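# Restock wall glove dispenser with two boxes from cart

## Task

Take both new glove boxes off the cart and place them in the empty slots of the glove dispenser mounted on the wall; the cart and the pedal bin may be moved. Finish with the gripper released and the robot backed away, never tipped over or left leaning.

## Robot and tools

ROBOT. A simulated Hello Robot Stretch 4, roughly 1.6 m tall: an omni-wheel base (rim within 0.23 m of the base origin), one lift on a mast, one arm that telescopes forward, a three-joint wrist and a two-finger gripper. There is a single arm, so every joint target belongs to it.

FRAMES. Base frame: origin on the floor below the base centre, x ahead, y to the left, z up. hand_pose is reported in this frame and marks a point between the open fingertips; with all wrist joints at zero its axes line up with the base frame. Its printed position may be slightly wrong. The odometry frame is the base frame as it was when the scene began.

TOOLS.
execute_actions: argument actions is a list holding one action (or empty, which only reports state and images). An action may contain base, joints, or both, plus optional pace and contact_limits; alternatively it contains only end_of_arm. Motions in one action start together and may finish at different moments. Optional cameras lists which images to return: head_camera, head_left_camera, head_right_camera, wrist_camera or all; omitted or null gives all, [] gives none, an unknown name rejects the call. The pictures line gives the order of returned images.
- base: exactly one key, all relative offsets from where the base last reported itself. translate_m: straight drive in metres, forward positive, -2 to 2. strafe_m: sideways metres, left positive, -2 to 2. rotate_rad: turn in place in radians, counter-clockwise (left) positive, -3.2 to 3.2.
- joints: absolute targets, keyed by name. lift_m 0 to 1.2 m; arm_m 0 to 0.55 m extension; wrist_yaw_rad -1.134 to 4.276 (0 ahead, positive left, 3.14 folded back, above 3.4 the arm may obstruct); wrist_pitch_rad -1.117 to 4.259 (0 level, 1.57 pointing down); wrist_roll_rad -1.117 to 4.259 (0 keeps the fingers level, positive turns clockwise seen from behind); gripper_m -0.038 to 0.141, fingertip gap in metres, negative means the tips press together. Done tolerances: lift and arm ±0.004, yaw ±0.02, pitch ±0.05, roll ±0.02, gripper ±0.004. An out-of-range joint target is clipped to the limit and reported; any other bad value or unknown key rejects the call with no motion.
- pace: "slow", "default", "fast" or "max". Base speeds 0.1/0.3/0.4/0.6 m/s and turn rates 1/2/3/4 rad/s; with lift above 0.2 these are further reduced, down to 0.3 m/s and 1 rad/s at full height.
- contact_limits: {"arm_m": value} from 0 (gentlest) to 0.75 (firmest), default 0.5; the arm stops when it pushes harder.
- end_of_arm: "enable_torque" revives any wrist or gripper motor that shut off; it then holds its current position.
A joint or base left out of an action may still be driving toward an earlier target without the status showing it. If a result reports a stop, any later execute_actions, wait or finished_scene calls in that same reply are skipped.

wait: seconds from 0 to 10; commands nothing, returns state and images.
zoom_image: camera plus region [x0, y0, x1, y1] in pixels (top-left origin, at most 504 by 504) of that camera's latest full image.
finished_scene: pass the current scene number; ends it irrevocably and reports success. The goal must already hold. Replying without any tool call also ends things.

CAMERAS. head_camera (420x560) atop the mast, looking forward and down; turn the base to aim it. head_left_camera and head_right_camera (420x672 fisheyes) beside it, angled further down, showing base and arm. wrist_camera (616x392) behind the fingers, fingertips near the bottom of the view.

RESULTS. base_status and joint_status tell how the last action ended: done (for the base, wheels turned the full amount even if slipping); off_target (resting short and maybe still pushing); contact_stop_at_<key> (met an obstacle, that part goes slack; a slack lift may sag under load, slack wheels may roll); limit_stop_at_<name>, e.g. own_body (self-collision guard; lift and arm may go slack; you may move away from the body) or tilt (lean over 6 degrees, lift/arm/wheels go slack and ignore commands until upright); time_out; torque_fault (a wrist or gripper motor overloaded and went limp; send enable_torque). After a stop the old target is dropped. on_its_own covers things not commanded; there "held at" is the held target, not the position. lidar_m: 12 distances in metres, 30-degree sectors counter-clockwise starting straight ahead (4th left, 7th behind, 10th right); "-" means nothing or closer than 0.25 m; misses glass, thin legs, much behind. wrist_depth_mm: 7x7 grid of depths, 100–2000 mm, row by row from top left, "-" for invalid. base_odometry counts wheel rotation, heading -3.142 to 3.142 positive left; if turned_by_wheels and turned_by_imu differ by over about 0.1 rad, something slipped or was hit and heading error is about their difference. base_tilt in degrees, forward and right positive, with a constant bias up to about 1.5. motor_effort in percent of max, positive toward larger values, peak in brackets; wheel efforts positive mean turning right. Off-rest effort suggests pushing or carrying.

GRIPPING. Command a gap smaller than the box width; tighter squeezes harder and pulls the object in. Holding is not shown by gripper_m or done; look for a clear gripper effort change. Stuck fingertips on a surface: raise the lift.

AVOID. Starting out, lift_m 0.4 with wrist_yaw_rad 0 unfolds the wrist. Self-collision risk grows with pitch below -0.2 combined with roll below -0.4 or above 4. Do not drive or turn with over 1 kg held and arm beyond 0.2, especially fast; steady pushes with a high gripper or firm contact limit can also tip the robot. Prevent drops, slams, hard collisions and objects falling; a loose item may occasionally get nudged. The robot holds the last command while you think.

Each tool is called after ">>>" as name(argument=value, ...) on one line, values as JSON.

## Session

>>> execute_actions(actions=[])

Scene clock: 0.00 s.
base_odometry: x=+0.000 y=+0.000 heading=+0.000 (m, m, rad; odometry frame)
turned_by_wheels: +0.000 (rad since the last result)
turned_by_imu: +0.000 (rad since the last result)
base_tilt: forward=-0.9 right=+0.0 (deg)
lidar_m: 2.48 2.60 1.19 1.04 1.06 1.30 1.71 1.72 2.26 2.02 1.78 1.96
base_status: not commanded
joint_positions: lift_m=+0.134 arm_m=+0.001 wrist_yaw_rad=+3.138 wrist_pitch_rad=-0.001 wrist_roll_rad=-0.002 gripper_m=+0.057
joint_status: not commanded
motor_effort: lift_m=+19 arm_m=-1 wrist_yaw_rad=+0 wrist_pitch_rad=-8 wrist_roll_rad=+0 gripper_m=-4 wheel_0=+0 wheel_1=+0 wheel_2=+0 (%)
hand_pose: x=-0.1163 y=+0.0885 z=+0.3128 quat_wxyz=(+0.002, +0.000, -0.001, +1.000) (m; base frame)
wrist_depth_mm: - 145 249 - - - 1921 / - 111 144 - - - 1229 / - 115 143 - - - 1229 / - 132 167 - - - 1205 / 201 1808 1756 1983 - - 1255 / 220 1430 209 1336 195 1308 1182 / 218 854 798 135 842 788 842
pictures: head_camera, head_left_camera, head_right_camera, wrist_camera
Images, in order (width x height): head_camera 420x560, head_left_camera 420x672, head_right_camera 420x672, wrist_camera 616x392.

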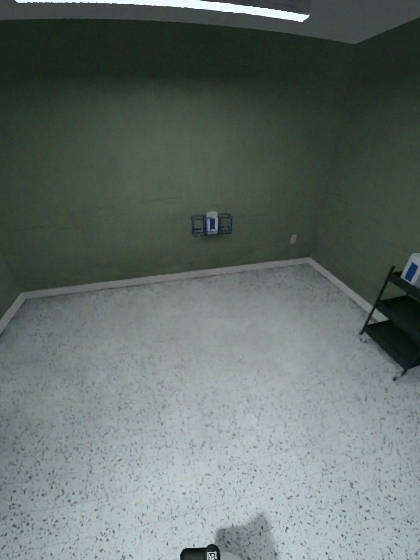

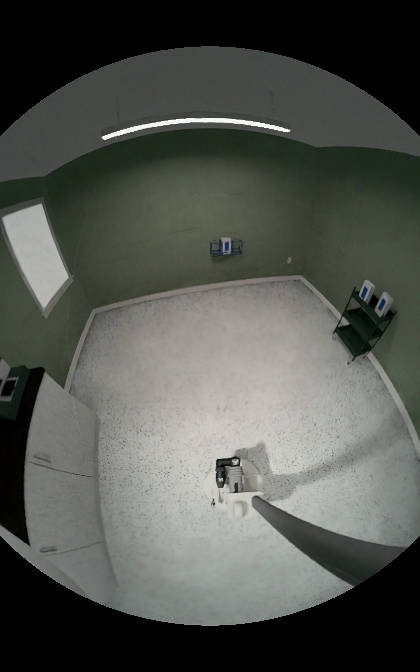

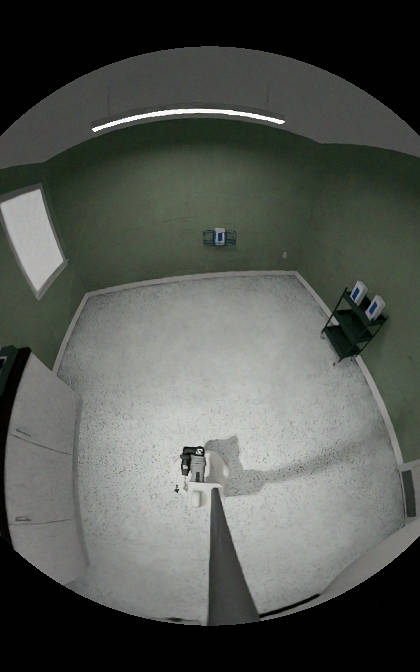

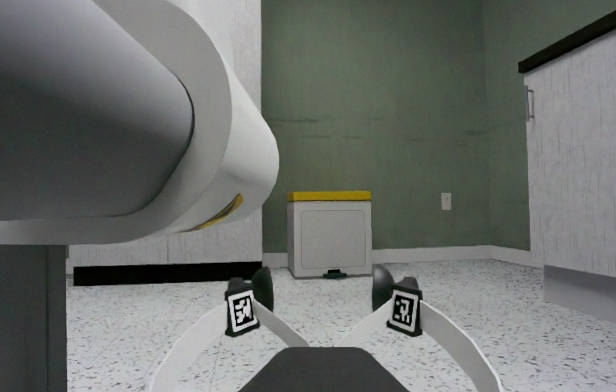

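>>> execute_actions(actions=[{"base":{"rotate_rad":-1.4},"joints":{"lift_m":0.75,"wrist_yaw_rad":0,"gripper_m":0.141}}])

Scene clock: 4.80 s.
base_odometry: x=+0.000 y=+0.000 heading=-1.400 (m, m, rad; odometry frame)
turned_by_wheels: -1.400 (rad since the last result)
turned_by_imu: -1.383 (rad since the last result)
base_tilt: forward=-0.9 right=+0.0 (deg)
lidar_m: 2.04 1.75 2.59 2.50 2.45 1.12 1.06 1.11 1.52 1.70 1.76 2.12
base_status: done
joint_positions: lift_m=+0.750 arm_m=+0.001 wrist_yaw_rad=+0.000 wrist_pitch_rad=-0.001 wrist_roll_rad=-0.002 gripper_m=+0.141
joint_status: all done
motor_effort: lift_m=+22(20) arm_m=-1(1) wrist_yaw_rad=-1(8) wrist_pitch_rad=-6(6) wrist_roll_rad=+0(0) gripper_m=+1(6) wheel_0=+2(13) wheel_1=+2(10) wheel_2=+2(9) (%)
hand_pose: x=+0.4604 y=-0.0873 z=+0.9281 quat_wxyz=(+1.000, -0.001, +0.000, +0.000) (m; base frame)
wrist_depth_mm: 1921 1863 1863 1921 1921 1808 1863 / 1983 1863 1921 1863 1921 1921 1808 / 1863 1921 1921 1863 1921 1756 1808 / 1921 1921 1921 1921 1808 1808 1808 / 1537 1921 1863 1863 1921 1808 1808 / 1921 1808 218 1808 1808 211 1808 / 1537 1756 1863 141 1863 1863 1756
pictures: head_camera, head_left_camera, head_right_camera, wrist_camera
Images, in order (width x height): head_camera 420x560, head_left_camera 420x672, head_right_camera 420x672, wrist_camera 616x392.

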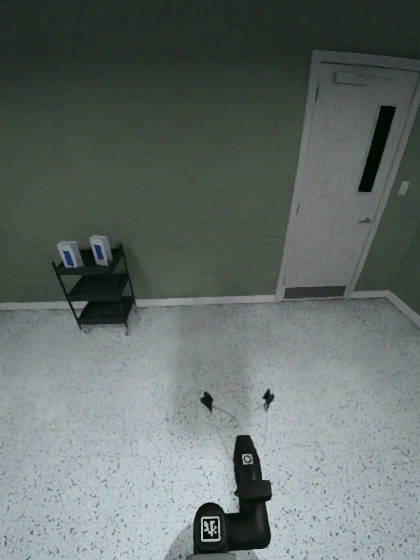

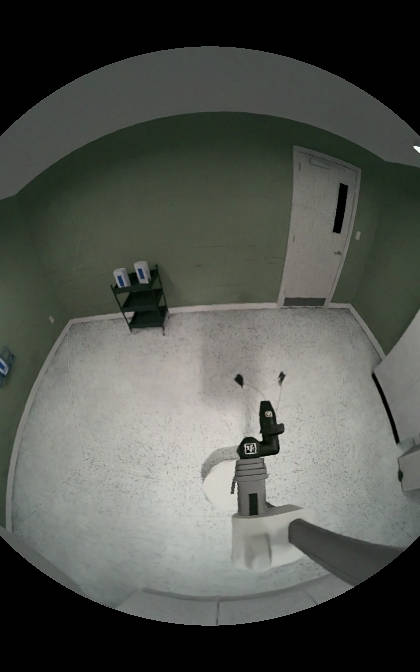

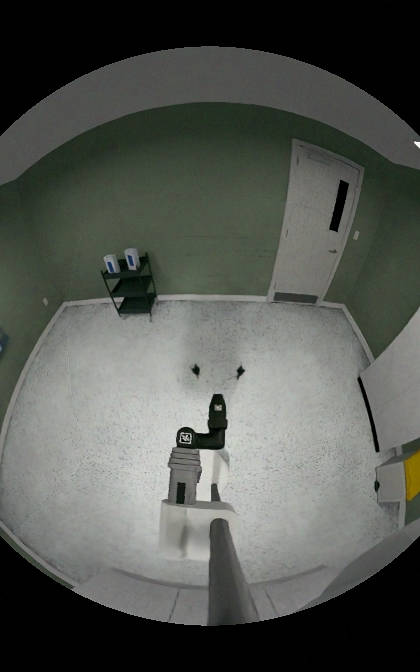

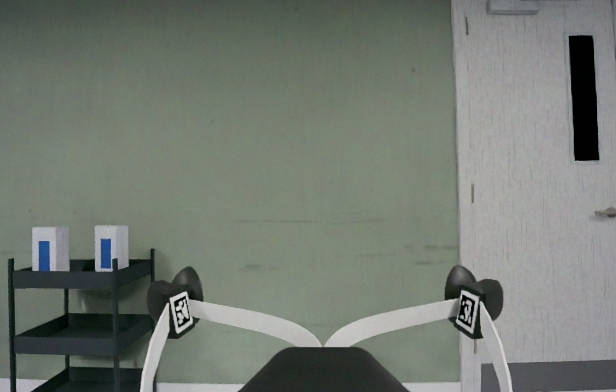

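>>> execute_actions(actions=[{"base":{"strafe_m":0.8},"joints":{"lift_m":0.68}}], cameras=[])

>>> execute_actions(actions=[{"base":{"translate_m":0.85}}], cameras=["head_camera","wrist_camera"])

Scene clock: 11.20 s.
base_odometry: x=+0.788 y=+0.136 heading=-1.400 (m, m, rad; odometry frame)
turned_by_wheels: +0.000 (rad since the last result)
turned_by_imu: -0.005 (rad since the last result)
base_tilt: forward=-0.9 right=+0.0 (deg)
lidar_m: 1.60 2.08 1.74 1.72 1.84 1.78 1.08 1.11 1.54 2.51 2.59 2.10
base_status: done
joint_positions: lift_m=+0.680 arm_m=+0.001 wrist_yaw_rad=+0.000 wrist_pitch_rad=-0.001 wrist_roll_rad=-0.002 gripper_m=+0.141
joint_status: all done
motor_effort: lift_m=+15(20) arm_m=-1(1) wrist_yaw_rad=-1(2) wrist_pitch_rad=-8(9) wrist_roll_rad=-1(0) gripper_m=-3(2) wheel_0=-2(13) wheel_1=+2(11) wheel_2=+0(1) (%)
hand_pose: x=+0.4603 y=-0.0874 z=+0.8587 quat_wxyz=(+1.000, -0.001, +0.000, +0.000) (m; base frame)
wrist_depth_mm: 1921 1921 1983 1921 1808 1863 1921 / 1921 1863 1983 1863 1863 1921 1863 / 1863 1921 1921 1863 1808 1921 1863 / 1921 1863 1756 1808 1921 1863 1756 / 1921 1863 1756 1863 1921 1863 1808 / 1983 1921 218 1863 1863 211 1863 / 1921 1863 1863 141 1756 1863 1863
pictures: none
No camera images: the call's "cameras" was empty. Leave "cameras" out to get every camera's image.

Scene clock: 15.53 s.
base_odometry: x=+0.933 y=-0.701 heading=-1.399 (m, m, rad; odometry frame)
turned_by_wheels: +0.001 (rad since the last result)
turned_by_imu: -0.003 (rad since the last result)
base_tilt: forward=-0.9 right=+0.0 (deg)
lidar_m: 0.74 0.78 1.65 1.71 1.77 2.54 1.92 2.01 2.61 2.48 1.72 1.23
base_status: done
joint_positions: lift_m=+0.680 arm_m=+0.001 wrist_yaw_rad=+0.000 wrist_pitch_rad=-0.001 wrist_roll_rad=-0.002 gripper_m=+0.141
joint_status: not commanded
motor_effort: lift_m=+15(15) arm_m=-1(1) wrist_yaw_rad=-1(1) wrist_pitch_rad=-6(6) wrist_roll_rad=-1(0) gripper_m=-3(2) wheel_0=+4(4) wheel_1=+3(9) wheel_2=+0(10) (%)
hand_pose: x=+0.4603 y=-0.0874 z=+0.8587 quat_wxyz=(+1.000, -0.001, +0.000, +0.000) (m; base frame)
wrist_depth_mm: 1008 991 991 976 976 976 976 / 991 991 991 976 976 960 976 / 991 1008 976 976 976 976 960 / 991 960 991 991 946 960 976 / 1008 615 707 976 960 960 946 / 609 591 220 866 960 209 946 / 559 549 549 141 946 946 960
pictures: head_camera, wrist_camera
Images, in order (width x height): head_camera 420x560, wrist_camera 616x392.

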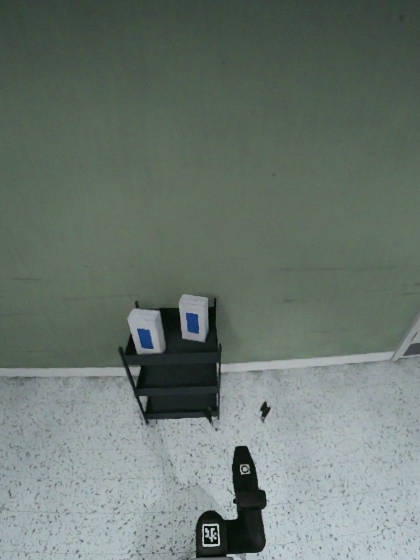

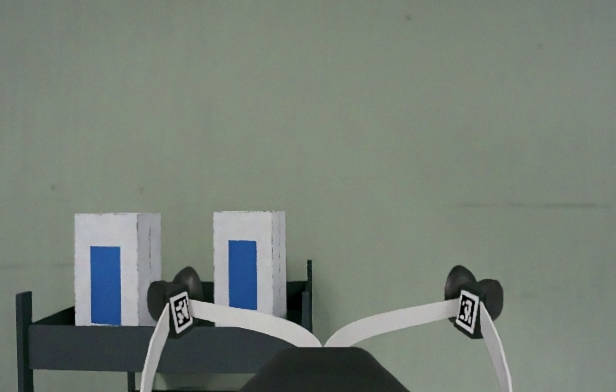

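>>> execute_actions(actions=[{"base":{"rotate_rad":-0.03},"joints":{"lift_m":0.64}}], cameras=[])

>>> execute_actions(actions=[{"base":{"strafe_m":0.152},"joints":{"arm_m":0.1}}], cameras=[])

>>> execute_actions(actions=[{"joints":{"arm_m":0.33}}], cameras=["wrist_camera"])

Scene clock: 19.93 s.
base_odometry: x=+0.933 y=-0.701 heading=-1.428 (m, m, rad; odometry frame)
turned_by_wheels: -0.029 (rad since the last result)
turned_by_imu: -0.031 (rad since the last result)
base_tilt: forward=-0.9 right=+0.0 (deg)
lidar_m: 0.74 0.78 1.62 1.70 1.76 2.46 1.94 1.99 2.62 2.49 1.75 1.24
base_status: done
joint_positions: lift_m=+0.640 arm_m=+0.001 wrist_yaw_rad=+0.000 wrist_pitch_rad=-0.001 wrist_roll_rad=-0.002 gripper_m=+0.141
joint_status: all done
motor_effort: lift_m=+15(18) arm_m=-1(1) wrist_yaw_rad=-1(1) wrist_pitch_rad=-5(8) wrist_roll_rad=-1(0) gripper_m=+0(0) wheel_0=+4(2) wheel_1=+3(8) wheel_2=+2(5) (%)
hand_pose: x=+0.4603 y=-0.0874 z=+0.8188 quat_wxyz=(+1.000, -0.001, +0.000, +0.000) (m; base frame)
wrist_depth_mm: 991 976 1008 991 976 991 1008 / 976 976 991 976 991 991 1008 / 976 976 991 1025 991 976 991 / 976 976 976 991 991 976 976 / 976 615 691 976 991 976 976 / 554 549 218 960 976 211 960 / 960 866 976 141 976 960 991
pictures: none
No camera images: the call's "cameras" was empty. Leave "cameras" out to get every camera's image.

Scene clock: 21.67 s.
base_odometry: x=+1.084 y=-0.679 heading=-1.428 (m, m, rad; odometry frame)
turned_by_wheels: +0.000 (rad since the last result)
turned_by_imu: -0.001 (rad since the last result)
base_tilt: forward=-0.9 right=+0.0 (deg)
lidar_m: 0.74 0.77 1.60 1.54 1.58 2.24 1.96 1.98 2.66 2.65 1.78 1.25
base_status: done
joint_positions: lift_m=+0.640 arm_m=+0.099 wrist_yaw_rad=+0.000 wrist_pitch_rad=-0.001 wrist_roll_rad=-0.002 gripper_m=+0.141
joint_status: all done
motor_effort: lift_m=+15(15) arm_m=+5(4) wrist_yaw_rad=-1(0) wrist_pitch_rad=-7(4) wrist_roll_rad=+0(0) gripper_m=+0(0) wheel_0=-3(10) wheel_1=+1(10) wheel_2=+0(1) (%)
hand_pose: x=+0.5586 y=-0.0874 z=+0.8188 quat_wxyz=(+1.000, -0.001, +0.000, +0.000) (m; base frame)
wrist_depth_mm: 866 891 891 866 878 878 904 / 866 878 878 891 866 878 891 / 878 878 878 878 866 878 891 / 866 508 878 597 891 891 866 / 854 500 768 585 878 878 878 / 866 492 219 585 559 211 854 / 439 442 445 141 445 866 854
pictures: none
No camera images: the call's "cameras" was empty. Leave "cameras" out to get every camera's image.

Scene clock: 23.47 s.
base_odometry: x=+1.084 y=-0.679 heading=-1.428 (m, m, rad; odometry frame)
turned_by_wheels: +0.000 (rad since the last result)
turned_by_imu: -0.001 (rad since the last result)
base_tilt: forward=-0.9 right=+0.0 (deg)
lidar_m: 0.74 0.77 1.61 1.55 1.57 2.22 1.97 1.99 2.65 2.63 1.74 1.23
base_status: not commanded
joint_positions: lift_m=+0.640 arm_m=+0.329 wrist_yaw_rad=+0.000 wrist_pitch_rad=-0.001 wrist_roll_rad=-0.002 gripper_m=+0.141
joint_status: all done
motor_effort: lift_m=+15(15) arm_m=+4(4) wrist_yaw_rad=-1(0) wrist_pitch_rad=-6(7) wrist_roll_rad=+0(0) gripper_m=+2(0) wheel_0=-2(3) wheel_1=+1(1) wheel_2=+0(0) (%)
hand_pose: x=+0.7886 y=-0.0874 z=+0.8188 quat_wxyz=(+1.000, -0.001, +0.000, +0.000) (m; base frame)
wrist_depth_mm: 640 634 640 640 640 654 647 / 647 647 647 640 640 647 647 / 634 647 634 640 654 640 654 / 257 634 640 355 640 634 640 / 257 317 634 353 640 647 640 / 255 286 219 347 492 210 640 / 255 297 445 141 424 634 634
pictures: wrist_camera
Images, in order (width x height): wrist_camera 616x392.

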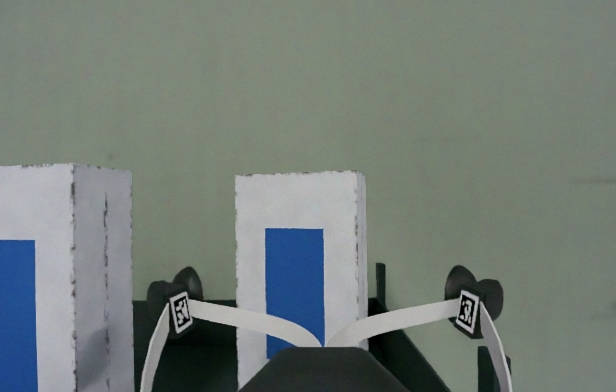

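>>> execute_actions(actions=[{"base":{"strafe_m":0.016},"joints":{"arm_m":0.495},"pace":"slow"}], cameras=["wrist_camera"])

>>> execute_actions(actions=[{"joints":{"gripper_m":0.03}}], cameras=["wrist_camera"])

Scene clock: 28.23 s.
base_odometry: x=+1.099 y=-0.677 heading=-1.428 (m, m, rad; odometry frame)
turned_by_wheels: +0.000 (rad since the last result)
turned_by_imu: -0.002 (rad since the last result)
base_tilt: forward=-0.8 right=+0.0 (deg)
lidar_m: 0.74 0.78 1.62 1.51 1.58 2.22 1.97 2.00 2.64 2.66 1.78 0.81
base_status: done
joint_positions: lift_m=+0.640 arm_m=+0.494 wrist_yaw_rad=+0.000 wrist_pitch_rad=-0.001 wrist_roll_rad=-0.002 gripper_m=+0.141
joint_status: all done
motor_effort: lift_m=+14(15) arm_m=+5(7) wrist_yaw_rad=+0(1) wrist_pitch_rad=-5(5) wrist_roll_rad=+1(1) gripper_m=-2(1) wheel_0=-4(12) wheel_1=+4(7) wheel_2=+0(1) (%)
hand_pose: x=+0.9535 y=-0.0875 z=+0.8188 quat_wxyz=(+1.000, -0.001, +0.000, +0.000) (m; base frame)
wrist_depth_mm: 477 477 477 477 477 480 480 / 473 469 473 473 477 477 480 / 466 469 469 469 477 477 477 / 462 473 208 195 186 473 473 / 466 469 208 193 182 473 473 / 462 466 202 190 179 199 469 / 373 375 206 139 179 466 473
pictures: wrist_camera
Images, in order (width x height): wrist_camera 616x392.

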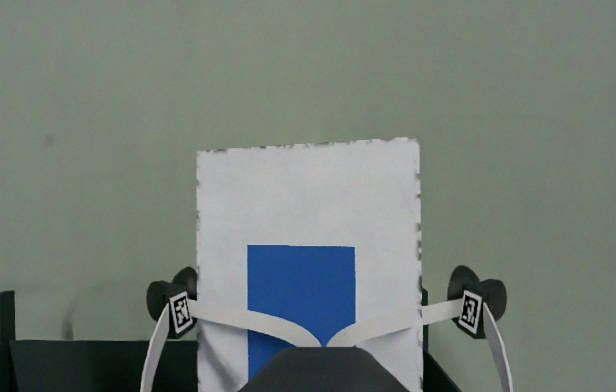

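Scene clock: 30.33 s.
base_odometry: x=+1.099 y=-0.677 heading=-1.428 (m, m, rad; odometry frame)
turned_by_wheels: +0.000 (rad since the last result)
turned_by_imu: -0.001 (rad since the last result)
base_tilt: forward=-0.9 right=+0.0 (deg)
lidar_m: 0.73 0.77 1.59 1.54 1.58 2.20 1.94 1.98 2.65 2.66 1.75 0.79
base_status: not commanded
joint_positions: lift_m=+0.640 arm_m=+0.494 wrist_yaw_rad=+0.001 wrist_pitch_rad=-0.003 wrist_roll_rad=-0.002 gripper_m=+0.031
joint_status: all done
motor_effort: lift_m=+15(14) arm_m=+3(5) wrist_yaw_rad=-4(7) wrist_pitch_rad=-2(8) wrist_roll_rad=+0(0) gripper_m=-36(40) wheel_0=-2(3) wheel_1=+4(4) wheel_2=+0(0) (%)
hand_pose: x=+0.9539 y=-0.0870 z=+0.8193 quat_wxyz=(+1.000, -0.001, -0.001, +0.001) (m; base frame)
wrist_depth_mm: 473 477 480 477 477 477 480 / 473 473 477 477 477 473 477 / 466 477 469 473 165 477 477 / 466 469 183 173 162 477 473 / 462 466 184 174 163 473 473 / 469 469 185 174 164 177 469 / 373 370 185 170 161 466 466
pictures: wrist_camera
Images, in order (width x height): wrist_camera 616x392.

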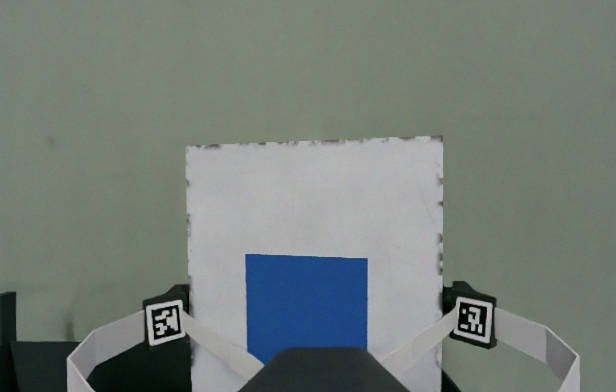

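>>> execute_actions(actions=[{"joints":{"lift_m":0.82},"pace":"slow"}], cameras=[])

>>> execute_actions(actions=[{"joints":{"arm_m":0.05}}], cameras=[])

>>> execute_actions(actions=[{"base":{"rotate_rad":1.59},"joints":{"wrist_yaw_rad":0.23},"pace":"slow"}], cameras=["head_camera","wrist_camera"])

Scene clock: 35.13 s.
base_odometry: x=+1.099 y=-0.677 heading=-1.428 (m, m, rad; odometry frame)
turned_by_wheels: +0.000 (rad since the last result)
turned_by_imu: -0.002 (rad since the last result)
base_tilt: forward=-0.8 right=-0.1 (deg)
lidar_m: 0.74 0.75 1.58 1.55 1.57 2.22 1.97 2.01 2.62 2.66 1.80 0.79
base_status: not commanded
joint_positions: lift_m=+0.819 arm_m=+0.494 wrist_yaw_rad=+0.000 wrist_pitch_rad=+0.005 wrist_roll_rad=-0.002 gripper_m=+0.031
joint_status: all done
on_its_own: wrist_pitch_rad is at rest, and its effort (-25) is outside its rest range (-23 to +23)
motor_effort: lift_m=+25(29) arm_m=+3(3) wrist_yaw_rad=-1(4) wrist_pitch_rad=-25(24) wrist_roll_rad=+0(1) gripper_m=-40(40) wheel_0=-2(2) wheel_1=+4(4) wheel_2=+0(0) (%)
hand_pose: x=+0.9538 y=-0.0874 z=+0.9963 quat_wxyz=(+1.000, -0.001, +0.002, +0.000) (m; base frame)
wrist_depth_mm: 466 473 473 477 480 477 480 / 466 469 473 473 469 477 477 / 469 469 473 183 171 473 477 / 466 469 189 177 167 469 473 / 469 466 187 176 166 469 469 / 462 462 183 174 165 177 477 / 466 466 184 170 160 469 469
pictures: none
No camera images: the call's "cameras" was empty. Leave "cameras" out to get every camera's image.

Scene clock: 37.53 s.
base_odometry: x=+1.099 y=-0.677 heading=-1.428 (m, m, rad; odometry frame)
turned_by_wheels: +0.000 (rad since the last result)
turned_by_imu: -0.001 (rad since the last result)
base_tilt: forward=-0.8 right=+0.0 (deg)
lidar_m: 0.42 0.78 1.60 1.52 1.58 2.24 1.97 2.01 2.60 2.67 1.74 0.44
base_status: not commanded
joint_positions: lift_m=+0.819 arm_m=+0.051 wrist_yaw_rad=+0.000 wrist_pitch_rad=+0.005 wrist_roll_rad=-0.002 gripper_m=+0.031
joint_status: all done
on_its_own: wrist_pitch_rad is at rest, and its effort (-24) is outside its rest range (-23 to +23)
motor_effort: lift_m=+25(24) arm_m=-4(5) wrist_yaw_rad=+0(1) wrist_pitch_rad=-24(24) wrist_roll_rad=+1(2) gripper_m=-38(39) wheel_0=-2(2) wheel_1=+4(4) wheel_2=+0(0) (%)
hand_pose: x=+0.5102 y=-0.0875 z=+0.9962 quat_wxyz=(+1.000, -0.001, +0.003, +0.000) (m; base frame)
wrist_depth_mm: 931 931 917 946 931 917 931 / 917 931 931 931 931 931 931 / 904 904 931 183 171 917 931 / 931 917 188 177 167 917 931 / 904 891 187 175 166 904 931 / 891 904 184 175 164 177 931 / 917 549 183 169 159 917 904
pictures: none
No camera images: the call's "cameras" was empty. Leave "cameras" out to get every camera's image.

Scene clock: 40.40 s.
base_odometry: x=+1.099 y=-0.677 heading=+0.161 (m, m, rad; odometry frame)
turned_by_wheels: +1.589 (rad since the last result)
turned_by_imu: +1.567 (rad since the last result)
base_tilt: forward=-0.9 right=+0.0 (deg)
lidar_m: 0.42 1.56 2.27 1.94 1.99 2.67 2.68 1.71 0.78 0.74 0.78 1.60
base_status: done
joint_positions: lift_m=+0.819 arm_m=+0.051 wrist_yaw_rad=+0.230 wrist_pitch_rad=+0.005 wrist_roll_rad=-0.002 gripper_m=+0.031
joint_status: all done
motor_effort: lift_m=+25(24) arm_m=-4(4) wrist_yaw_rad=-1(10) wrist_pitch_rad=-23(23) wrist_roll_rad=+2(1) gripper_m=-41(39) wheel_0=-3(10) wheel_1=-5(8) wheel_2=-4(6) (%)
hand_pose: x=+0.5225 y=-0.0193 z=+0.9963 quat_wxyz=(+0.993, -0.001, +0.002, +0.115) (m; base frame)
wrist_depth_mm: 1756 1618 1499 1430 1336 1255 1229 / 1708 1661 1499 1430 1366 1281 1229 / 1708 1576 1430 183 171 1255 1205 / 1708 1661 189 177 167 1281 1229 / 1708 1618 187 177 166 1255 1229 / 1708 1537 184 175 164 177 1205 / 1708 1537 184 169 159 1255 1182
pictures: head_camera, wrist_camera
Images, in order (width x height): head_camera 420x560, wrist_camera 616x392.

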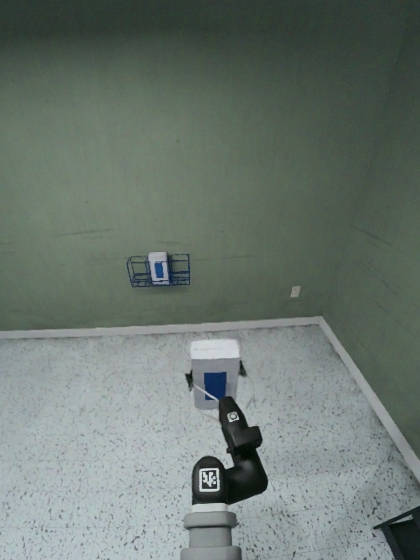

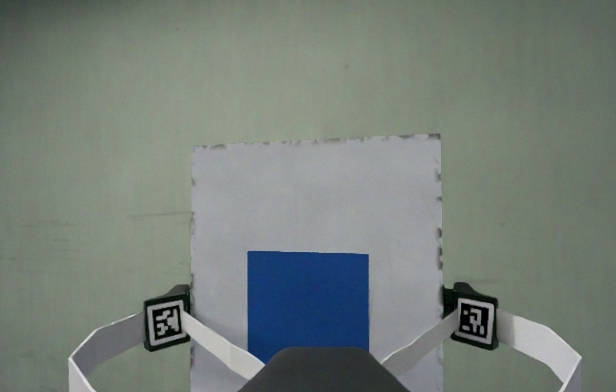

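>>> execute_actions(actions=[{"base":{"strafe_m":0.27}}], cameras=[])

>>> execute_actions(actions=[{"base":{"translate_m":0.65},"joints":{"lift_m":0.78,"arm_m":0.2}}], cameras=["head_camera"])

>>> zoom_image(camera="head_camera", region=[140, 260, 280, 390])

Scene clock: 45.60 s.
base_odometry: x=+1.056 y=-0.411 heading=+0.161 (m, m, rad; odometry frame)
turned_by_wheels: +0.000 (rad since the last result)
turned_by_imu: -0.003 (rad since the last result)
base_tilt: forward=-0.8 right=+0.1 (deg)
lidar_m: 0.43 1.67 2.20 1.68 1.72 2.29 2.67 2.12 1.52 1.00 1.49 1.70
base_status: done
joint_positions: lift_m=+0.820 arm_m=+0.051 wrist_yaw_rad=+0.230 wrist_pitch_rad=+0.005 wrist_roll_rad=-0.002 gripper_m=+0.031
joint_status: not commanded
on_its_own: wrist_pitch_rad is at rest, and its effort (-25) is outside its rest range (-23 to +23)
motor_effort: lift_m=+24(24) arm_m=-4(4) wrist_yaw_rad=+0(2) wrist_pitch_rad=-25(26) wrist_roll_rad=+1(1) gripper_m=-37(38) wheel_0=+0(14) wheel_1=+0(13) wheel_2=+0(5) (%)
hand_pose: x=+0.5225 y=-0.0194 z=+0.9963 quat_wxyz=(+0.993, -0.001, +0.002, +0.115) (m; base frame)
wrist_depth_mm: 1756 1618 1576 1430 1336 1281 1205 / 1756 1618 1537 1430 1336 1255 1182 / 1756 1618 1464 183 171 1281 1205 / 1708 1537 189 177 167 1255 1205 / 1708 1576 187 176 166 1205 1205 / 1708 1576 185 174 165 176 1205 / 1708 1537 184 169 159 1255 1205
pictures: none
No camera images: the call's "cameras" was empty. Leave "cameras" out to get every camera's image.

Scene clock: 49.23 s.
base_odometry: x=+1.698 y=-0.306 heading=+0.161 (m, m, rad; odometry frame)
turned_by_wheels: +0.000 (rad since the last result)
turned_by_imu: -0.003 (rad since the last result)
base_tilt: forward=-0.8 right=+0.0 (deg)
lidar_m: 0.59 0.89 1.34 2.28 1.92 2.34 3.43 2.15 1.10 1.38 1.46 1.01
base_status: done
joint_positions: lift_m=+0.780 arm_m=+0.199 wrist_yaw_rad=+0.230 wrist_pitch_rad=+0.005 wrist_roll_rad=-0.002 gripper_m=+0.031
joint_status: all done
motor_effort: lift_m=+17(27) arm_m=+4(8) wrist_yaw_rad=+0(0) wrist_pitch_rad=-23(26) wrist_roll_rad=+1(2) gripper_m=-39(38) wheel_0=+3(7) wheel_1=+2(8) wheel_2=-2(12) (%)
hand_pose: x=+0.6710 y=-0.0193 z=+0.9569 quat_wxyz=(+0.993, -0.001, +0.002, +0.115) (m; base frame)
wrist_depth_mm: 699 640 597 569 539 512 492 / 683 647 609 580 539 508 488 / 683 647 585 183 171 512 492 / 691 640 189 177 167 512 484 / 676 640 186 176 166 508 488 / 691 621 184 175 165 177 484 / 683 564 184 169 160 504 480
pictures: head_camera
Images, in order (width x height): head_camera 420x560.

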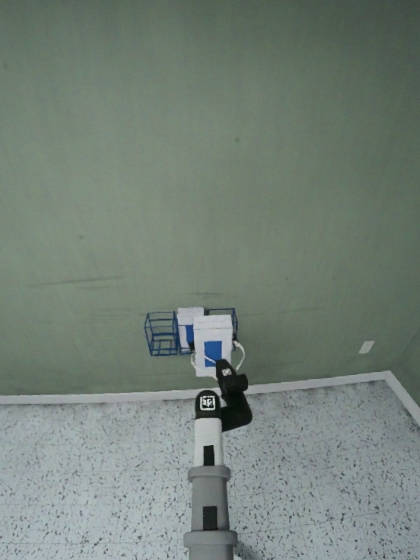

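Region (140, 260, 280, 390) of head_camera's 420x560 image, scaled by 3.600, with more detail than that image has; it fills the top 468 rows of this view, and the rest is white.

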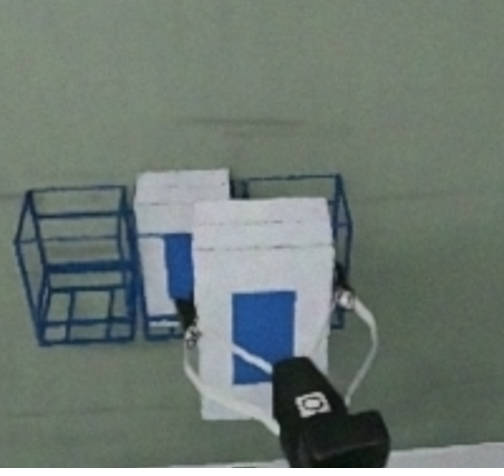

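>>> execute_actions(actions=[{"base":{"strafe_m":0.035},"joints":{"lift_m":0.81,"wrist_yaw_rad":0.26},"pace":"slow"}], cameras=[])

>>> execute_actions(actions=[{"joints":{"arm_m":0.5},"pace":"slow"}], cameras=["head_camera"])

>>> zoom_image(camera="head_camera", region=[140, 250, 280, 370])

Scene clock: 55.40 s.
base_odometry: x=+1.692 y=-0.272 heading=+0.161 (m, m, rad; odometry frame)
turned_by_wheels: +0.000 (rad since the last result)
turned_by_imu: -0.002 (rad since the last result)
base_tilt: forward=-0.9 right=+0.0 (deg)
lidar_m: 0.59 0.89 1.32 2.24 1.88 2.28 3.43 2.15 1.13 1.43 1.47 1.01
base_status: done
joint_positions: lift_m=+0.809 arm_m=+0.199 wrist_yaw_rad=+0.260 wrist_pitch_rad=+0.005 wrist_roll_rad=-0.002 gripper_m=+0.031
joint_status: all done
motor_effort: lift_m=+24(22) arm_m=+4(4) wrist_yaw_rad=+0(7) wrist_pitch_rad=-23(25) wrist_roll_rad=+2(0) gripper_m=-35(39) wheel_0=-5(9) wheel_1=+5(9) wheel_2=+0(2) (%)
hand_pose: x=+0.6715 y=-0.0103 z=+0.9863 quat_wxyz=(+0.992, -0.001, +0.002, +0.130) (m; base frame)
wrist_depth_mm: 707 661 615 569 539 500 480 / 723 661 609 580 544 504 484 / 699 647 597 183 170 512 480 / 699 647 189 177 168 504 484 / 707 654 187 176 166 500 480 / 707 640 184 175 164 177 477 / 707 647 183 169 160 500 473
pictures: none
No camera images: the call's "cameras" was empty. Leave "cameras" out to get every camera's image.

Scene clock: 59.67 s.
base_odometry: x=+1.692 y=-0.272 heading=+0.161 (m, m, rad; odometry frame)
turned_by_wheels: +0.000 (rad since the last result)
turned_by_imu: -0.002 (rad since the last result)
base_tilt: forward=-0.9 right=+0.0 (deg)
lidar_m: 0.85 0.89 1.34 2.24 1.86 2.30 3.42 2.15 1.10 1.42 1.45 1.01
base_status: not commanded
joint_positions: lift_m=+0.810 arm_m=+0.498 wrist_yaw_rad=+0.258 wrist_pitch_rad=+0.005 wrist_roll_rad=+0.000 gripper_m=+0.031
joint_status: all done
on_its_own: wrist_pitch_rad is at rest, and its effort (-24) is outside its rest range (-23 to +23)
motor_effort: lift_m=+24(24) arm_m=+14(14) wrist_yaw_rad=+6(6) wrist_pitch_rad=-24(23) wrist_roll_rad=-5(5) gripper_m=-30(38) wheel_0=-2(5) wheel_1=+4(5) wheel_2=-6(6) (%)
hand_pose: x=+0.9698 y=-0.0109 z=+0.9863 quat_wxyz=(+0.992, -0.001, +0.003, +0.129) (m; base frame)
wrist_depth_mm: 322 297 277 259 243 229 220 / 322 297 277 257 243 229 219 / 319 298 271 198 187 229 217 / 320 297 196 186 177 228 219 / 319 296 188 177 169 228 217 / 319 180 179 170 161 178 217 / 315 289 169 161 151 226 215
pictures: head_camera
Images, in order (width x height): head_camera 420x560.

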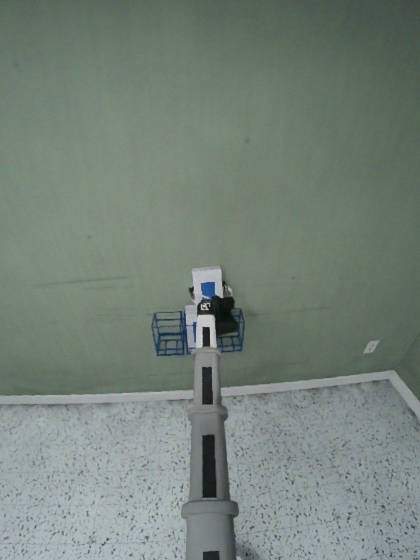

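Region (140, 250, 280, 370) of head_camera's 420x560 image, scaled by 3.600, with more detail than that image has; it fills the top 432 rows of this view, and the rest is white.

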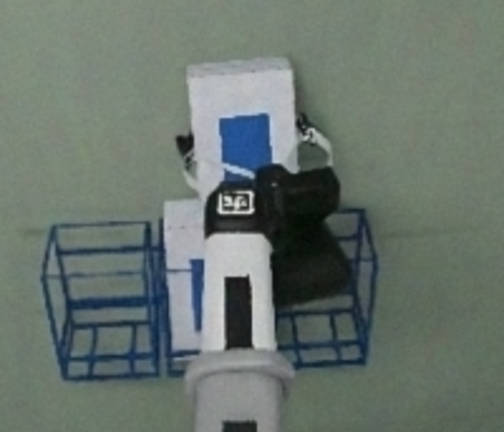

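>>> execute_actions(actions=[{"joints":{"arm_m":0.47},"pace":"slow"}], cameras=[])

>>> execute_actions(actions=[{"base":{"strafe_m":-0.11},"pace":"slow"}], cameras=["head_camera","wrist_camera"])

>>> zoom_image(camera="head_camera", region=[140, 250, 280, 370])

Scene clock: 65.50 s.
base_odometry: x=+1.692 y=-0.272 heading=+0.161 (m, m, rad; odometry frame)
turned_by_wheels: +0.000 (rad since the last result)
turned_by_imu: -0.002 (rad since the last result)
base_tilt: forward=-0.9 right=+0.0 (deg)
lidar_m: 0.82 0.90 1.35 2.24 1.87 2.30 3.47 2.16 1.11 1.44 1.41 1.02
base_status: not commanded
joint_positions: lift_m=+0.810 arm_m=+0.471 wrist_yaw_rad=+0.261 wrist_pitch_rad=+0.005 wrist_roll_rad=-0.001 gripper_m=+0.031
joint_status: all done
on_its_own: wrist_pitch_rad is at rest, and its effort (-24) is outside its rest range (-23 to +23)
motor_effort: lift_m=+24(24) arm_m=-4(11) wrist_yaw_rad=-2(6) wrist_pitch_rad=-24(24) wrist_roll_rad=-1(4) gripper_m=-37(39) wheel_0=-2(2) wheel_1=+5(4) wheel_2=-6(6) (%)
hand_pose: x=+0.9429 y=-0.0102 z=+0.9862 quat_wxyz=(+0.992, -0.001, +0.003, +0.130) (m; base frame)
wrist_depth_mm: 355 329 304 286 266 253 241 / 355 327 304 286 268 252 242 / 355 327 301 191 180 252 241 / 353 327 195 183 173 254 240 / 353 329 190 178 168 252 240 / 351 314 183 172 163 176 238 / 351 319 176 167 155 250 143
pictures: none
No camera images: the call's "cameras" was empty. Leave "cameras" out to get every camera's image.

Scene clock: 67.77 s.
base_odometry: x=+1.709 y=-0.380 heading=+0.161 (m, m, rad; odometry frame)
turned_by_wheels: +0.000 (rad since the last result)
turned_by_imu: -0.001 (rad since the last result)
base_tilt: forward=-0.9 right=+0.0 (deg)
lidar_m: 0.86 0.90 1.34 2.35 1.98 2.41 3.40 2.01 1.02 1.33 1.38 1.05
base_status: done
joint_positions: lift_m=+0.810 arm_m=+0.471 wrist_yaw_rad=+0.260 wrist_pitch_rad=+0.005 wrist_roll_rad=-0.002 gripper_m=+0.031
joint_status: not commanded
motor_effort: lift_m=+24(24) arm_m=-4(4) wrist_yaw_rad=+0(2) wrist_pitch_rad=-23(27) wrist_roll_rad=+0(2) gripper_m=-35(39) wheel_0=+4(12) wheel_1=-5(6) wheel_2=+0(4) (%)
hand_pose: x=+0.9429 y=-0.0103 z=+0.9863 quat_wxyz=(+0.992, -0.001, +0.002, +0.130) (m; base frame)
wrist_depth_mm: 362 336 314 291 273 257 245 / 359 336 309 290 272 257 245 / 359 330 303 181 170 256 247 / 357 334 187 176 166 255 244 / 355 329 185 174 164 255 244 / 357 325 183 172 163 177 243 / 355 322 181 167 158 254 239
pictures: head_camera, wrist_camera
Images, in order (width x height): head_camera 420x560, wrist_camera 616x392.

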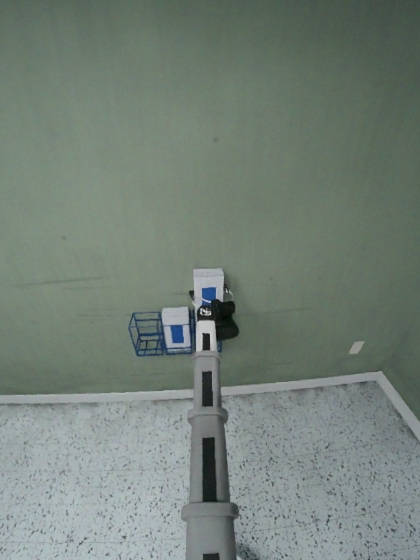

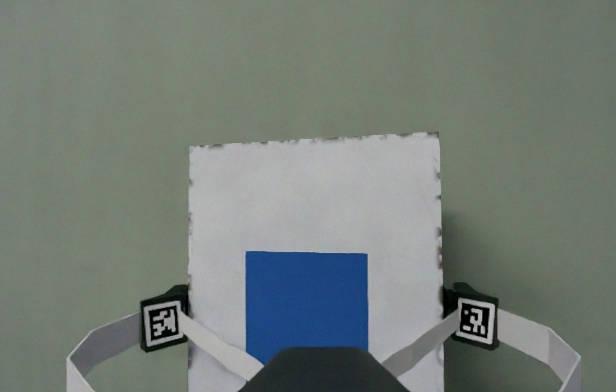

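Region (140, 250, 280, 370) of head_camera's 420x560 image, scaled by 3.600, with more detail than that image has; it fills the top 432 rows of this view, and the rest is white.

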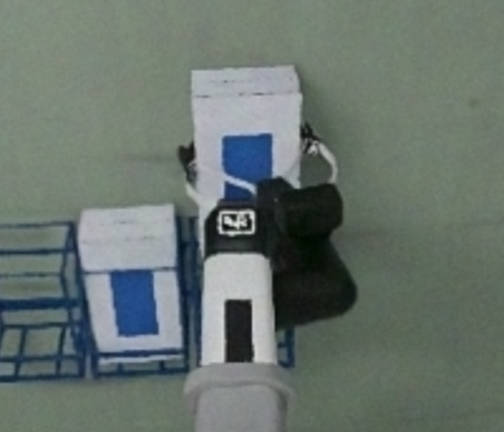

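>>> execute_actions(actions=[{"base":{"strafe_m":0.03},"joints":{"wrist_yaw_rad":0.21},"pace":"slow"}], cameras=[])

>>> execute_actions(actions=[{"joints":{"arm_m":0.5},"pace":"slow"}], cameras=[])

>>> execute_actions(actions=[{"joints":{"lift_m":0.77},"pace":"slow"}], cameras=["head_camera","head_right_camera"])

>>> zoom_image(camera="head_camera", region=[140, 250, 280, 370])

>>> zoom_image(camera="head_right_camera", region=[150, 260, 250, 350])

Scene clock: 74.80 s.
base_odometry: x=+1.705 y=-0.351 heading=+0.161 (m, m, rad; odometry frame)
turned_by_wheels: +0.000 (rad since the last result)
turned_by_imu: -0.002 (rad since the last result)
base_tilt: forward=-0.9 right=+0.0 (deg)
lidar_m: 0.83 0.92 1.37 2.34 1.97 2.39 3.46 2.02 1.07 1.34 1.39 1.03
base_status: done
joint_positions: lift_m=+0.810 arm_m=+0.471 wrist_yaw_rad=+0.210 wrist_pitch_rad=+0.005 wrist_roll_rad=-0.002 gripper_m=+0.031
joint_status: all done
motor_effort: lift_m=+24(24) arm_m=-4(4) wrist_yaw_rad=+0(7) wrist_pitch_rad=-23(25) wrist_roll_rad=-1(1) gripper_m=-33(38) wheel_0=-4(7) wheel_1=+4(8) wheel_2=+0(0) (%)
hand_pose: x=+0.9420 y=-0.0254 z=+0.9863 quat_wxyz=(+0.994, -0.001, +0.002, +0.105) (m; base frame)
wrist_depth_mm: 343 324 306 291 274 262 254 / 343 324 306 290 276 263 252 / 342 322 301 181 169 260 253 / 340 322 187 176 165 262 252 / 340 322 186 174 164 260 252 / 340 314 182 173 163 176 249 / 342 315 181 167 158 259 248
pictures: none
No camera images: the call's "cameras" was empty. Leave "cameras" out to get every camera's image.

Scene clock: 76.17 s.
base_odometry: x=+1.705 y=-0.351 heading=+0.161 (m, m, rad; odometry frame)
turned_by_wheels: +0.000 (rad since the last result)
turned_by_imu: -0.001 (rad since the last result)
base_tilt: forward=-0.8 right=+0.0 (deg)
lidar_m: 0.86 0.91 1.36 2.31 1.94 2.36 3.46 2.01 1.06 1.37 1.39 1.04
base_status: not commanded
joint_positions: lift_m=+0.810 arm_m=+0.499 wrist_yaw_rad=+0.210 wrist_pitch_rad=+0.005 wrist_roll_rad=-0.002 gripper_m=+0.031
joint_status: all done
on_its_own: wrist_pitch_rad is at rest, and its effort (-24) is outside its rest range (-23 to +23)
motor_effort: lift_m=+24(24) arm_m=+5(5) wrist_yaw_rad=-1(0) wrist_pitch_rad=-24(23) wrist_roll_rad=+0(0) gripper_m=-34(35) wheel_0=-4(4) wheel_1=+3(3) wheel_2=+0(0) (%)
hand_pose: x=+0.9704 y=-0.0254 z=+0.9863 quat_wxyz=(+0.994, -0.001, +0.002, +0.105) (m; base frame)
wrist_depth_mm: 309 290 274 260 247 236 228 / 309 293 276 259 248 236 227 / 307 289 271 181 169 235 227 / 306 290 187 175 165 235 226 / 307 289 186 174 165 235 225 / 306 283 183 173 163 177 224 / 306 282 181 167 158 234 223
pictures: none
No camera images: the call's "cameras" was empty. Leave "cameras" out to get every camera's image.

Scene clock: 77.33 s.
base_odometry: x=+1.705 y=-0.351 heading=+0.161 (m, m, rad; odometry frame)
turned_by_wheels: +0.000 (rad since the last result)
turned_by_imu: -0.001 (rad since the last result)
base_tilt: forward=-0.9 right=+0.0 (deg)
lidar_m: 0.85 0.92 1.34 2.32 1.96 2.37 3.46 2.05 1.04 1.36 1.41 1.04
base_status: not commanded
joint_positions: lift_m=+0.771 arm_m=+0.499 wrist_yaw_rad=+0.208 wrist_pitch_rad=-0.007 wrist_roll_rad=+0.000 gripper_m=+0.031
joint_status: all done
motor_effort: lift_m=+12(23) arm_m=+5(5) wrist_yaw_rad=+5(4) wrist_pitch_rad=+10(24) wrist_roll_rad=-4(4) gripper_m=-35(35) wheel_0=-4(3) wheel_1=+3(3) wheel_2=+0(0) (%)
hand_pose: x=+0.9704 y=-0.0259 z=+0.9508 quat_wxyz=(+0.995, +0.000, -0.004, +0.104) (m; base frame)
wrist_depth_mm: 312 294 278 264 251 239 230 / 312 294 277 264 252 238 229 / 309 293 274 183 171 237 228 / 307 290 190 177 166 237 228 / 307 289 188 175 164 236 226 / 304 281 182 173 163 177 224 / 303 281 182 167 157 233 223
pictures: head_camera, head_right_camera
Images, in order (width x height): head_camera 420x560, head_right_camera 420x672.

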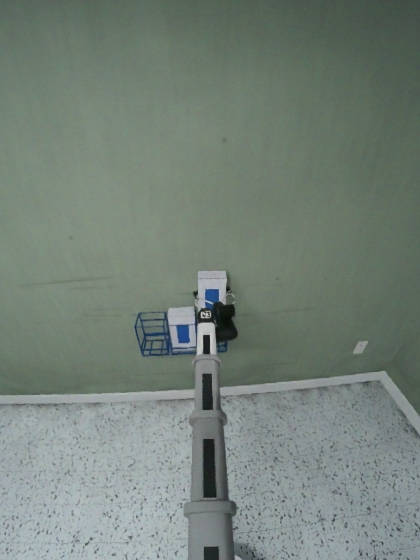

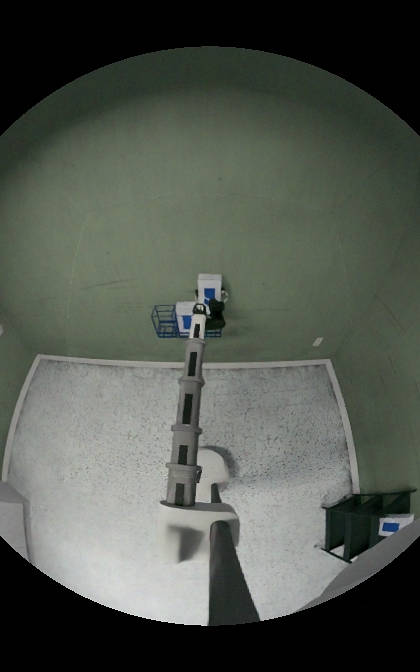

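Region (140, 250, 280, 370) of head_camera's 420x560 image, scaled by 3.600, with more detail than that image has; it fills the top 432 rows of this view, and the rest is white.

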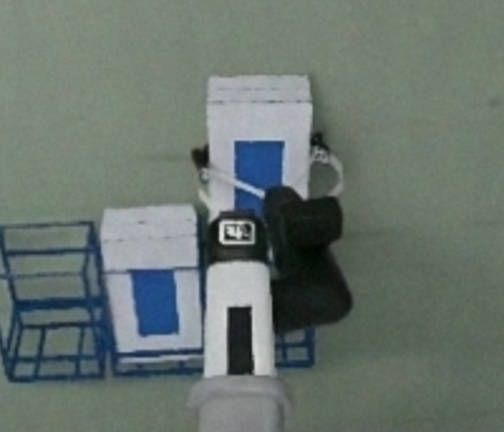

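Region (150, 260, 250, 350) of head_right_camera's 420x672 image, scaled by 5.040, with more detail than that image has; it fills the top 454 rows of this view, and the rest is white.

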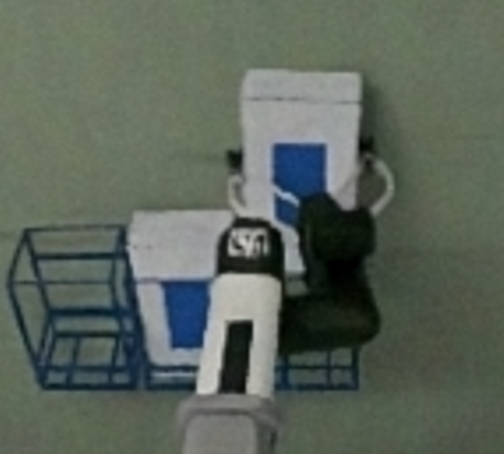

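>>> execute_actions(actions=[{"joints":{"lift_m":0.80},"pace":"slow"}], cameras=[])

>>> execute_actions(actions=[{"base":{"strafe_m":-0.01},"joints":{"arm_m":0.503},"pace":"slow"}], cameras=[])

>>> execute_actions(actions=[{"joints":{"lift_m":0.77},"pace":"slow"}], cameras=["head_camera"])

>>> zoom_image(camera="head_camera", region=[140, 250, 280, 370])

Scene clock: 83.57 s.
base_odometry: x=+1.705 y=-0.351 heading=+0.161 (m, m, rad; odometry frame)
turned_by_wheels: +0.000 (rad since the last result)
turned_by_imu: -0.002 (rad since the last result)
base_tilt: forward=-0.9 right=+0.0 (deg)
lidar_m: 0.85 0.90 1.35 2.32 1.95 2.38 3.47 2.05 1.04 1.36 1.40 1.03
base_status: not commanded
joint_positions: lift_m=+0.799 arm_m=+0.499 wrist_yaw_rad=+0.210 wrist_pitch_rad=+0.005 wrist_roll_rad=-0.002 gripper_m=+0.031
joint_status: all done
motor_effort: lift_m=+25(28) arm_m=+5(4) wrist_yaw_rad=+1(4) wrist_pitch_rad=-22(23) wrist_roll_rad=+1(5) gripper_m=-34(40) wheel_0=-4(4) wheel_1=+3(3) wheel_2=+0(0) (%)
hand_pose: x=+0.9705 y=-0.0254 z=+0.9764 quat_wxyz=(+0.994, -0.001, +0.002, +0.105) (m; base frame)
wrist_depth_mm: 309 291 273 259 248 235 226 / 307 290 274 260 247 236 227 / 307 289 270 181 169 235 226 / 306 290 187 176 165 235 227 / 307 289 185 174 163 234 225 / 306 283 182 173 163 176 224 / 307 283 181 167 158 234 223
pictures: none
No camera images: the call's "cameras" was empty. Leave "cameras" out to get every camera's image.

Scene clock: 84.43 s.
base_odometry: x=+1.706 y=-0.361 heading=+0.161 (m, m, rad; odometry frame)
turned_by_wheels: +0.000 (rad since the last result)
turned_by_imu: +0.000 (rad since the last result)
base_tilt: forward=-0.9 right=+0.0 (deg)
lidar_m: 0.86 0.90 1.35 2.32 1.97 2.40 3.39 2.05 1.03 1.34 1.40 1.02
base_status: done
joint_positions: lift_m=+0.799 arm_m=+0.502 wrist_yaw_rad=+0.210 wrist_pitch_rad=+0.005 wrist_roll_rad=-0.002 gripper_m=+0.031
joint_status: all done
motor_effort: lift_m=+25(25) arm_m=+5(4) wrist_yaw_rad=+0(0) wrist_pitch_rad=-23(22) wrist_roll_rad=+0(0) gripper_m=-38(38) wheel_0=+3(5) wheel_1=-4(7) wheel_2=+0(0) (%)
hand_pose: x=+0.9734 y=-0.0254 z=+0.9764 quat_wxyz=(+0.994, -0.001, +0.002, +0.105) (m; base frame)
wrist_depth_mm: 307 287 271 257 246 234 224 / 306 287 271 256 245 233 224 / 304 286 267 181 169 233 224 / 303 286 188 176 165 232 224 / 303 285 186 175 164 232 224 / 303 279 183 173 163 177 223 / 301 281 182 167 158 232 220
pictures: none
No camera images: the call's "cameras" was empty. Leave "cameras" out to get every camera's image.

Scene clock: 85.50 s.
base_odometry: x=+1.706 y=-0.361 heading=+0.161 (m, m, rad; odometry frame)
turned_by_wheels: +0.000 (rad since the last result)
turned_by_imu: +0.000 (rad since the last result)
base_tilt: forward=-0.8 right=+0.0 (deg)
lidar_m: 0.87 0.90 1.35 2.34 1.97 2.39 3.39 2.02 1.05 1.34 1.39 1.01
base_status: not commanded
joint_positions: lift_m=+0.770 arm_m=+0.502 wrist_yaw_rad=+0.210 wrist_pitch_rad=+0.005 wrist_roll_rad=-0.002 gripper_m=+0.031
joint_status: all done
motor_effort: lift_m=+16(27) arm_m=+5(5) wrist_yaw_rad=-1(1) wrist_pitch_rad=-23(23) wrist_roll_rad=-1(1) gripper_m=-38(34) wheel_0=+3(3) wheel_1=-4(4) wheel_2=+0(0) (%)
hand_pose: x=+0.9735 y=-0.0253 z=+0.9470 quat_wxyz=(+0.994, -0.001, +0.002, +0.105) (m; base frame)
wrist_depth_mm: 304 287 271 257 245 233 224 / 306 289 271 257 245 233 224 / 306 286 266 180 168 234 224 / 304 287 187 175 165 233 224 / 303 285 186 174 164 231 224 / 303 282 182 173 163 177 223 / 303 281 182 167 158 229 220
pictures: head_camera
Images, in order (width x height): head_camera 420x560.

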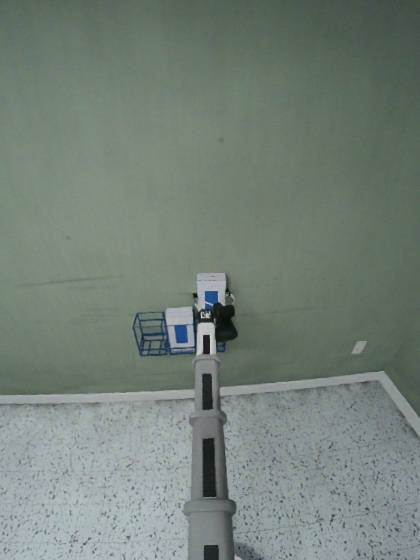

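Region (140, 250, 280, 370) of head_camera's 420x560 image, scaled by 3.600, with more detail than that image has; it fills the top 432 rows of this view, and the rest is white.

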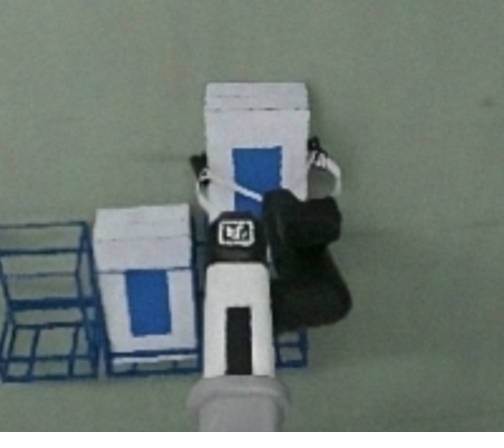

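>>> execute_actions(actions=[{"joints":{"lift_m":0.74},"pace":"slow"}], cameras=[])

>>> execute_actions(actions=[{"joints":{"lift_m":0.71},"pace":"slow"}], cameras=["head_camera"])

>>> zoom_image(camera="head_camera", region=[140, 250, 280, 370])

Scene clock: 89.07 s.
base_odometry: x=+1.706 y=-0.361 heading=+0.161 (m, m, rad; odometry frame)
turned_by_wheels: +0.000 (rad since the last result)
turned_by_imu: -0.001 (rad since the last result)
base_tilt: forward=-0.9 right=+0.0 (deg)
lidar_m: 0.86 0.90 1.33 2.33 1.98 2.40 3.41 2.01 1.04 1.31 1.41 1.02
base_status: not commanded
joint_positions: lift_m=+0.740 arm_m=+0.502 wrist_yaw_rad=+0.210 wrist_pitch_rad=+0.005 wrist_roll_rad=-0.002 gripper_m=+0.031
joint_status: all done
on_its_own: wrist_pitch_rad is at rest, and its effort (-24) is outside its rest range (-23 to +23)
motor_effort: lift_m=+16(17) arm_m=+4(5) wrist_yaw_rad=-1(1) wrist_pitch_rad=-24(24) wrist_roll_rad=-1(0) gripper_m=-37(33) wheel_0=+3(3) wheel_1=-4(4) wheel_2=+0(0) (%)
hand_pose: x=+0.9735 y=-0.0253 z=+0.9170 quat_wxyz=(+0.994, -0.001, +0.002, +0.105) (m; base frame)
wrist_depth_mm: 307 287 272 258 246 233 224 / 306 287 272 257 245 234 224 / 304 286 268 181 168 233 224 / 303 287 187 175 165 233 224 / 303 286 186 174 163 232 224 / 303 279 182 173 163 177 223 / 301 262 181 168 158 230 220
pictures: none
No camera images: the call's "cameras" was empty. Leave "cameras" out to get every camera's image.

Scene clock: 90.13 s.
base_odometry: x=+1.706 y=-0.361 heading=+0.161 (m, m, rad; odometry frame)
turned_by_wheels: +0.000 (rad since the last result)
turned_by_imu: +0.000 (rad since the last result)
base_tilt: forward=-0.8 right=+0.1 (deg)
lidar_m: 0.86 0.88 1.34 2.32 1.96 2.38 3.39 2.04 1.02 1.35 1.40 1.04
base_status: not commanded
joint_positions: lift_m=+0.710 arm_m=+0.502 wrist_yaw_rad=+0.210 wrist_pitch_rad=+0.005 wrist_roll_rad=-0.002 gripper_m=+0.031
joint_status: all done
motor_effort: lift_m=+16(16) arm_m=+5(5) wrist_yaw_rad=-1(1) wrist_pitch_rad=-22(23) wrist_roll_rad=-1(0) gripper_m=-39(33) wheel_0=+3(3) wheel_1=-4(4) wheel_2=+0(0) (%)
hand_pose: x=+0.9735 y=-0.0253 z=+0.8870 quat_wxyz=(+0.994, -0.001, +0.002, +0.105) (m; base frame)
wrist_depth_mm: 304 289 273 257 246 233 224 / 306 287 272 258 244 233 224 / 303 286 266 181 168 233 224 / 304 286 187 176 165 233 224 / 301 286 185 174 164 231 224 / 303 279 183 173 163 177 222 / 219 206 181 167 158 230 220
pictures: head_camera
Images, in order (width x height): head_camera 420x560.

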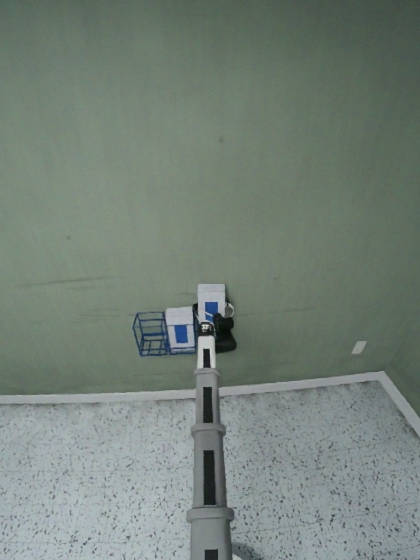

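Region (140, 250, 280, 370) of head_camera's 420x560 image, scaled by 3.600, with more detail than that image has; it fills the top 432 rows of this view, and the rest is white.

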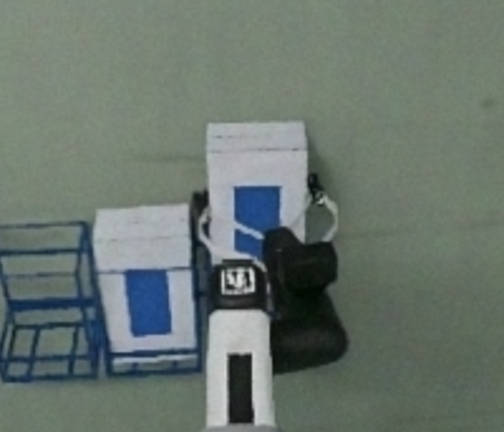

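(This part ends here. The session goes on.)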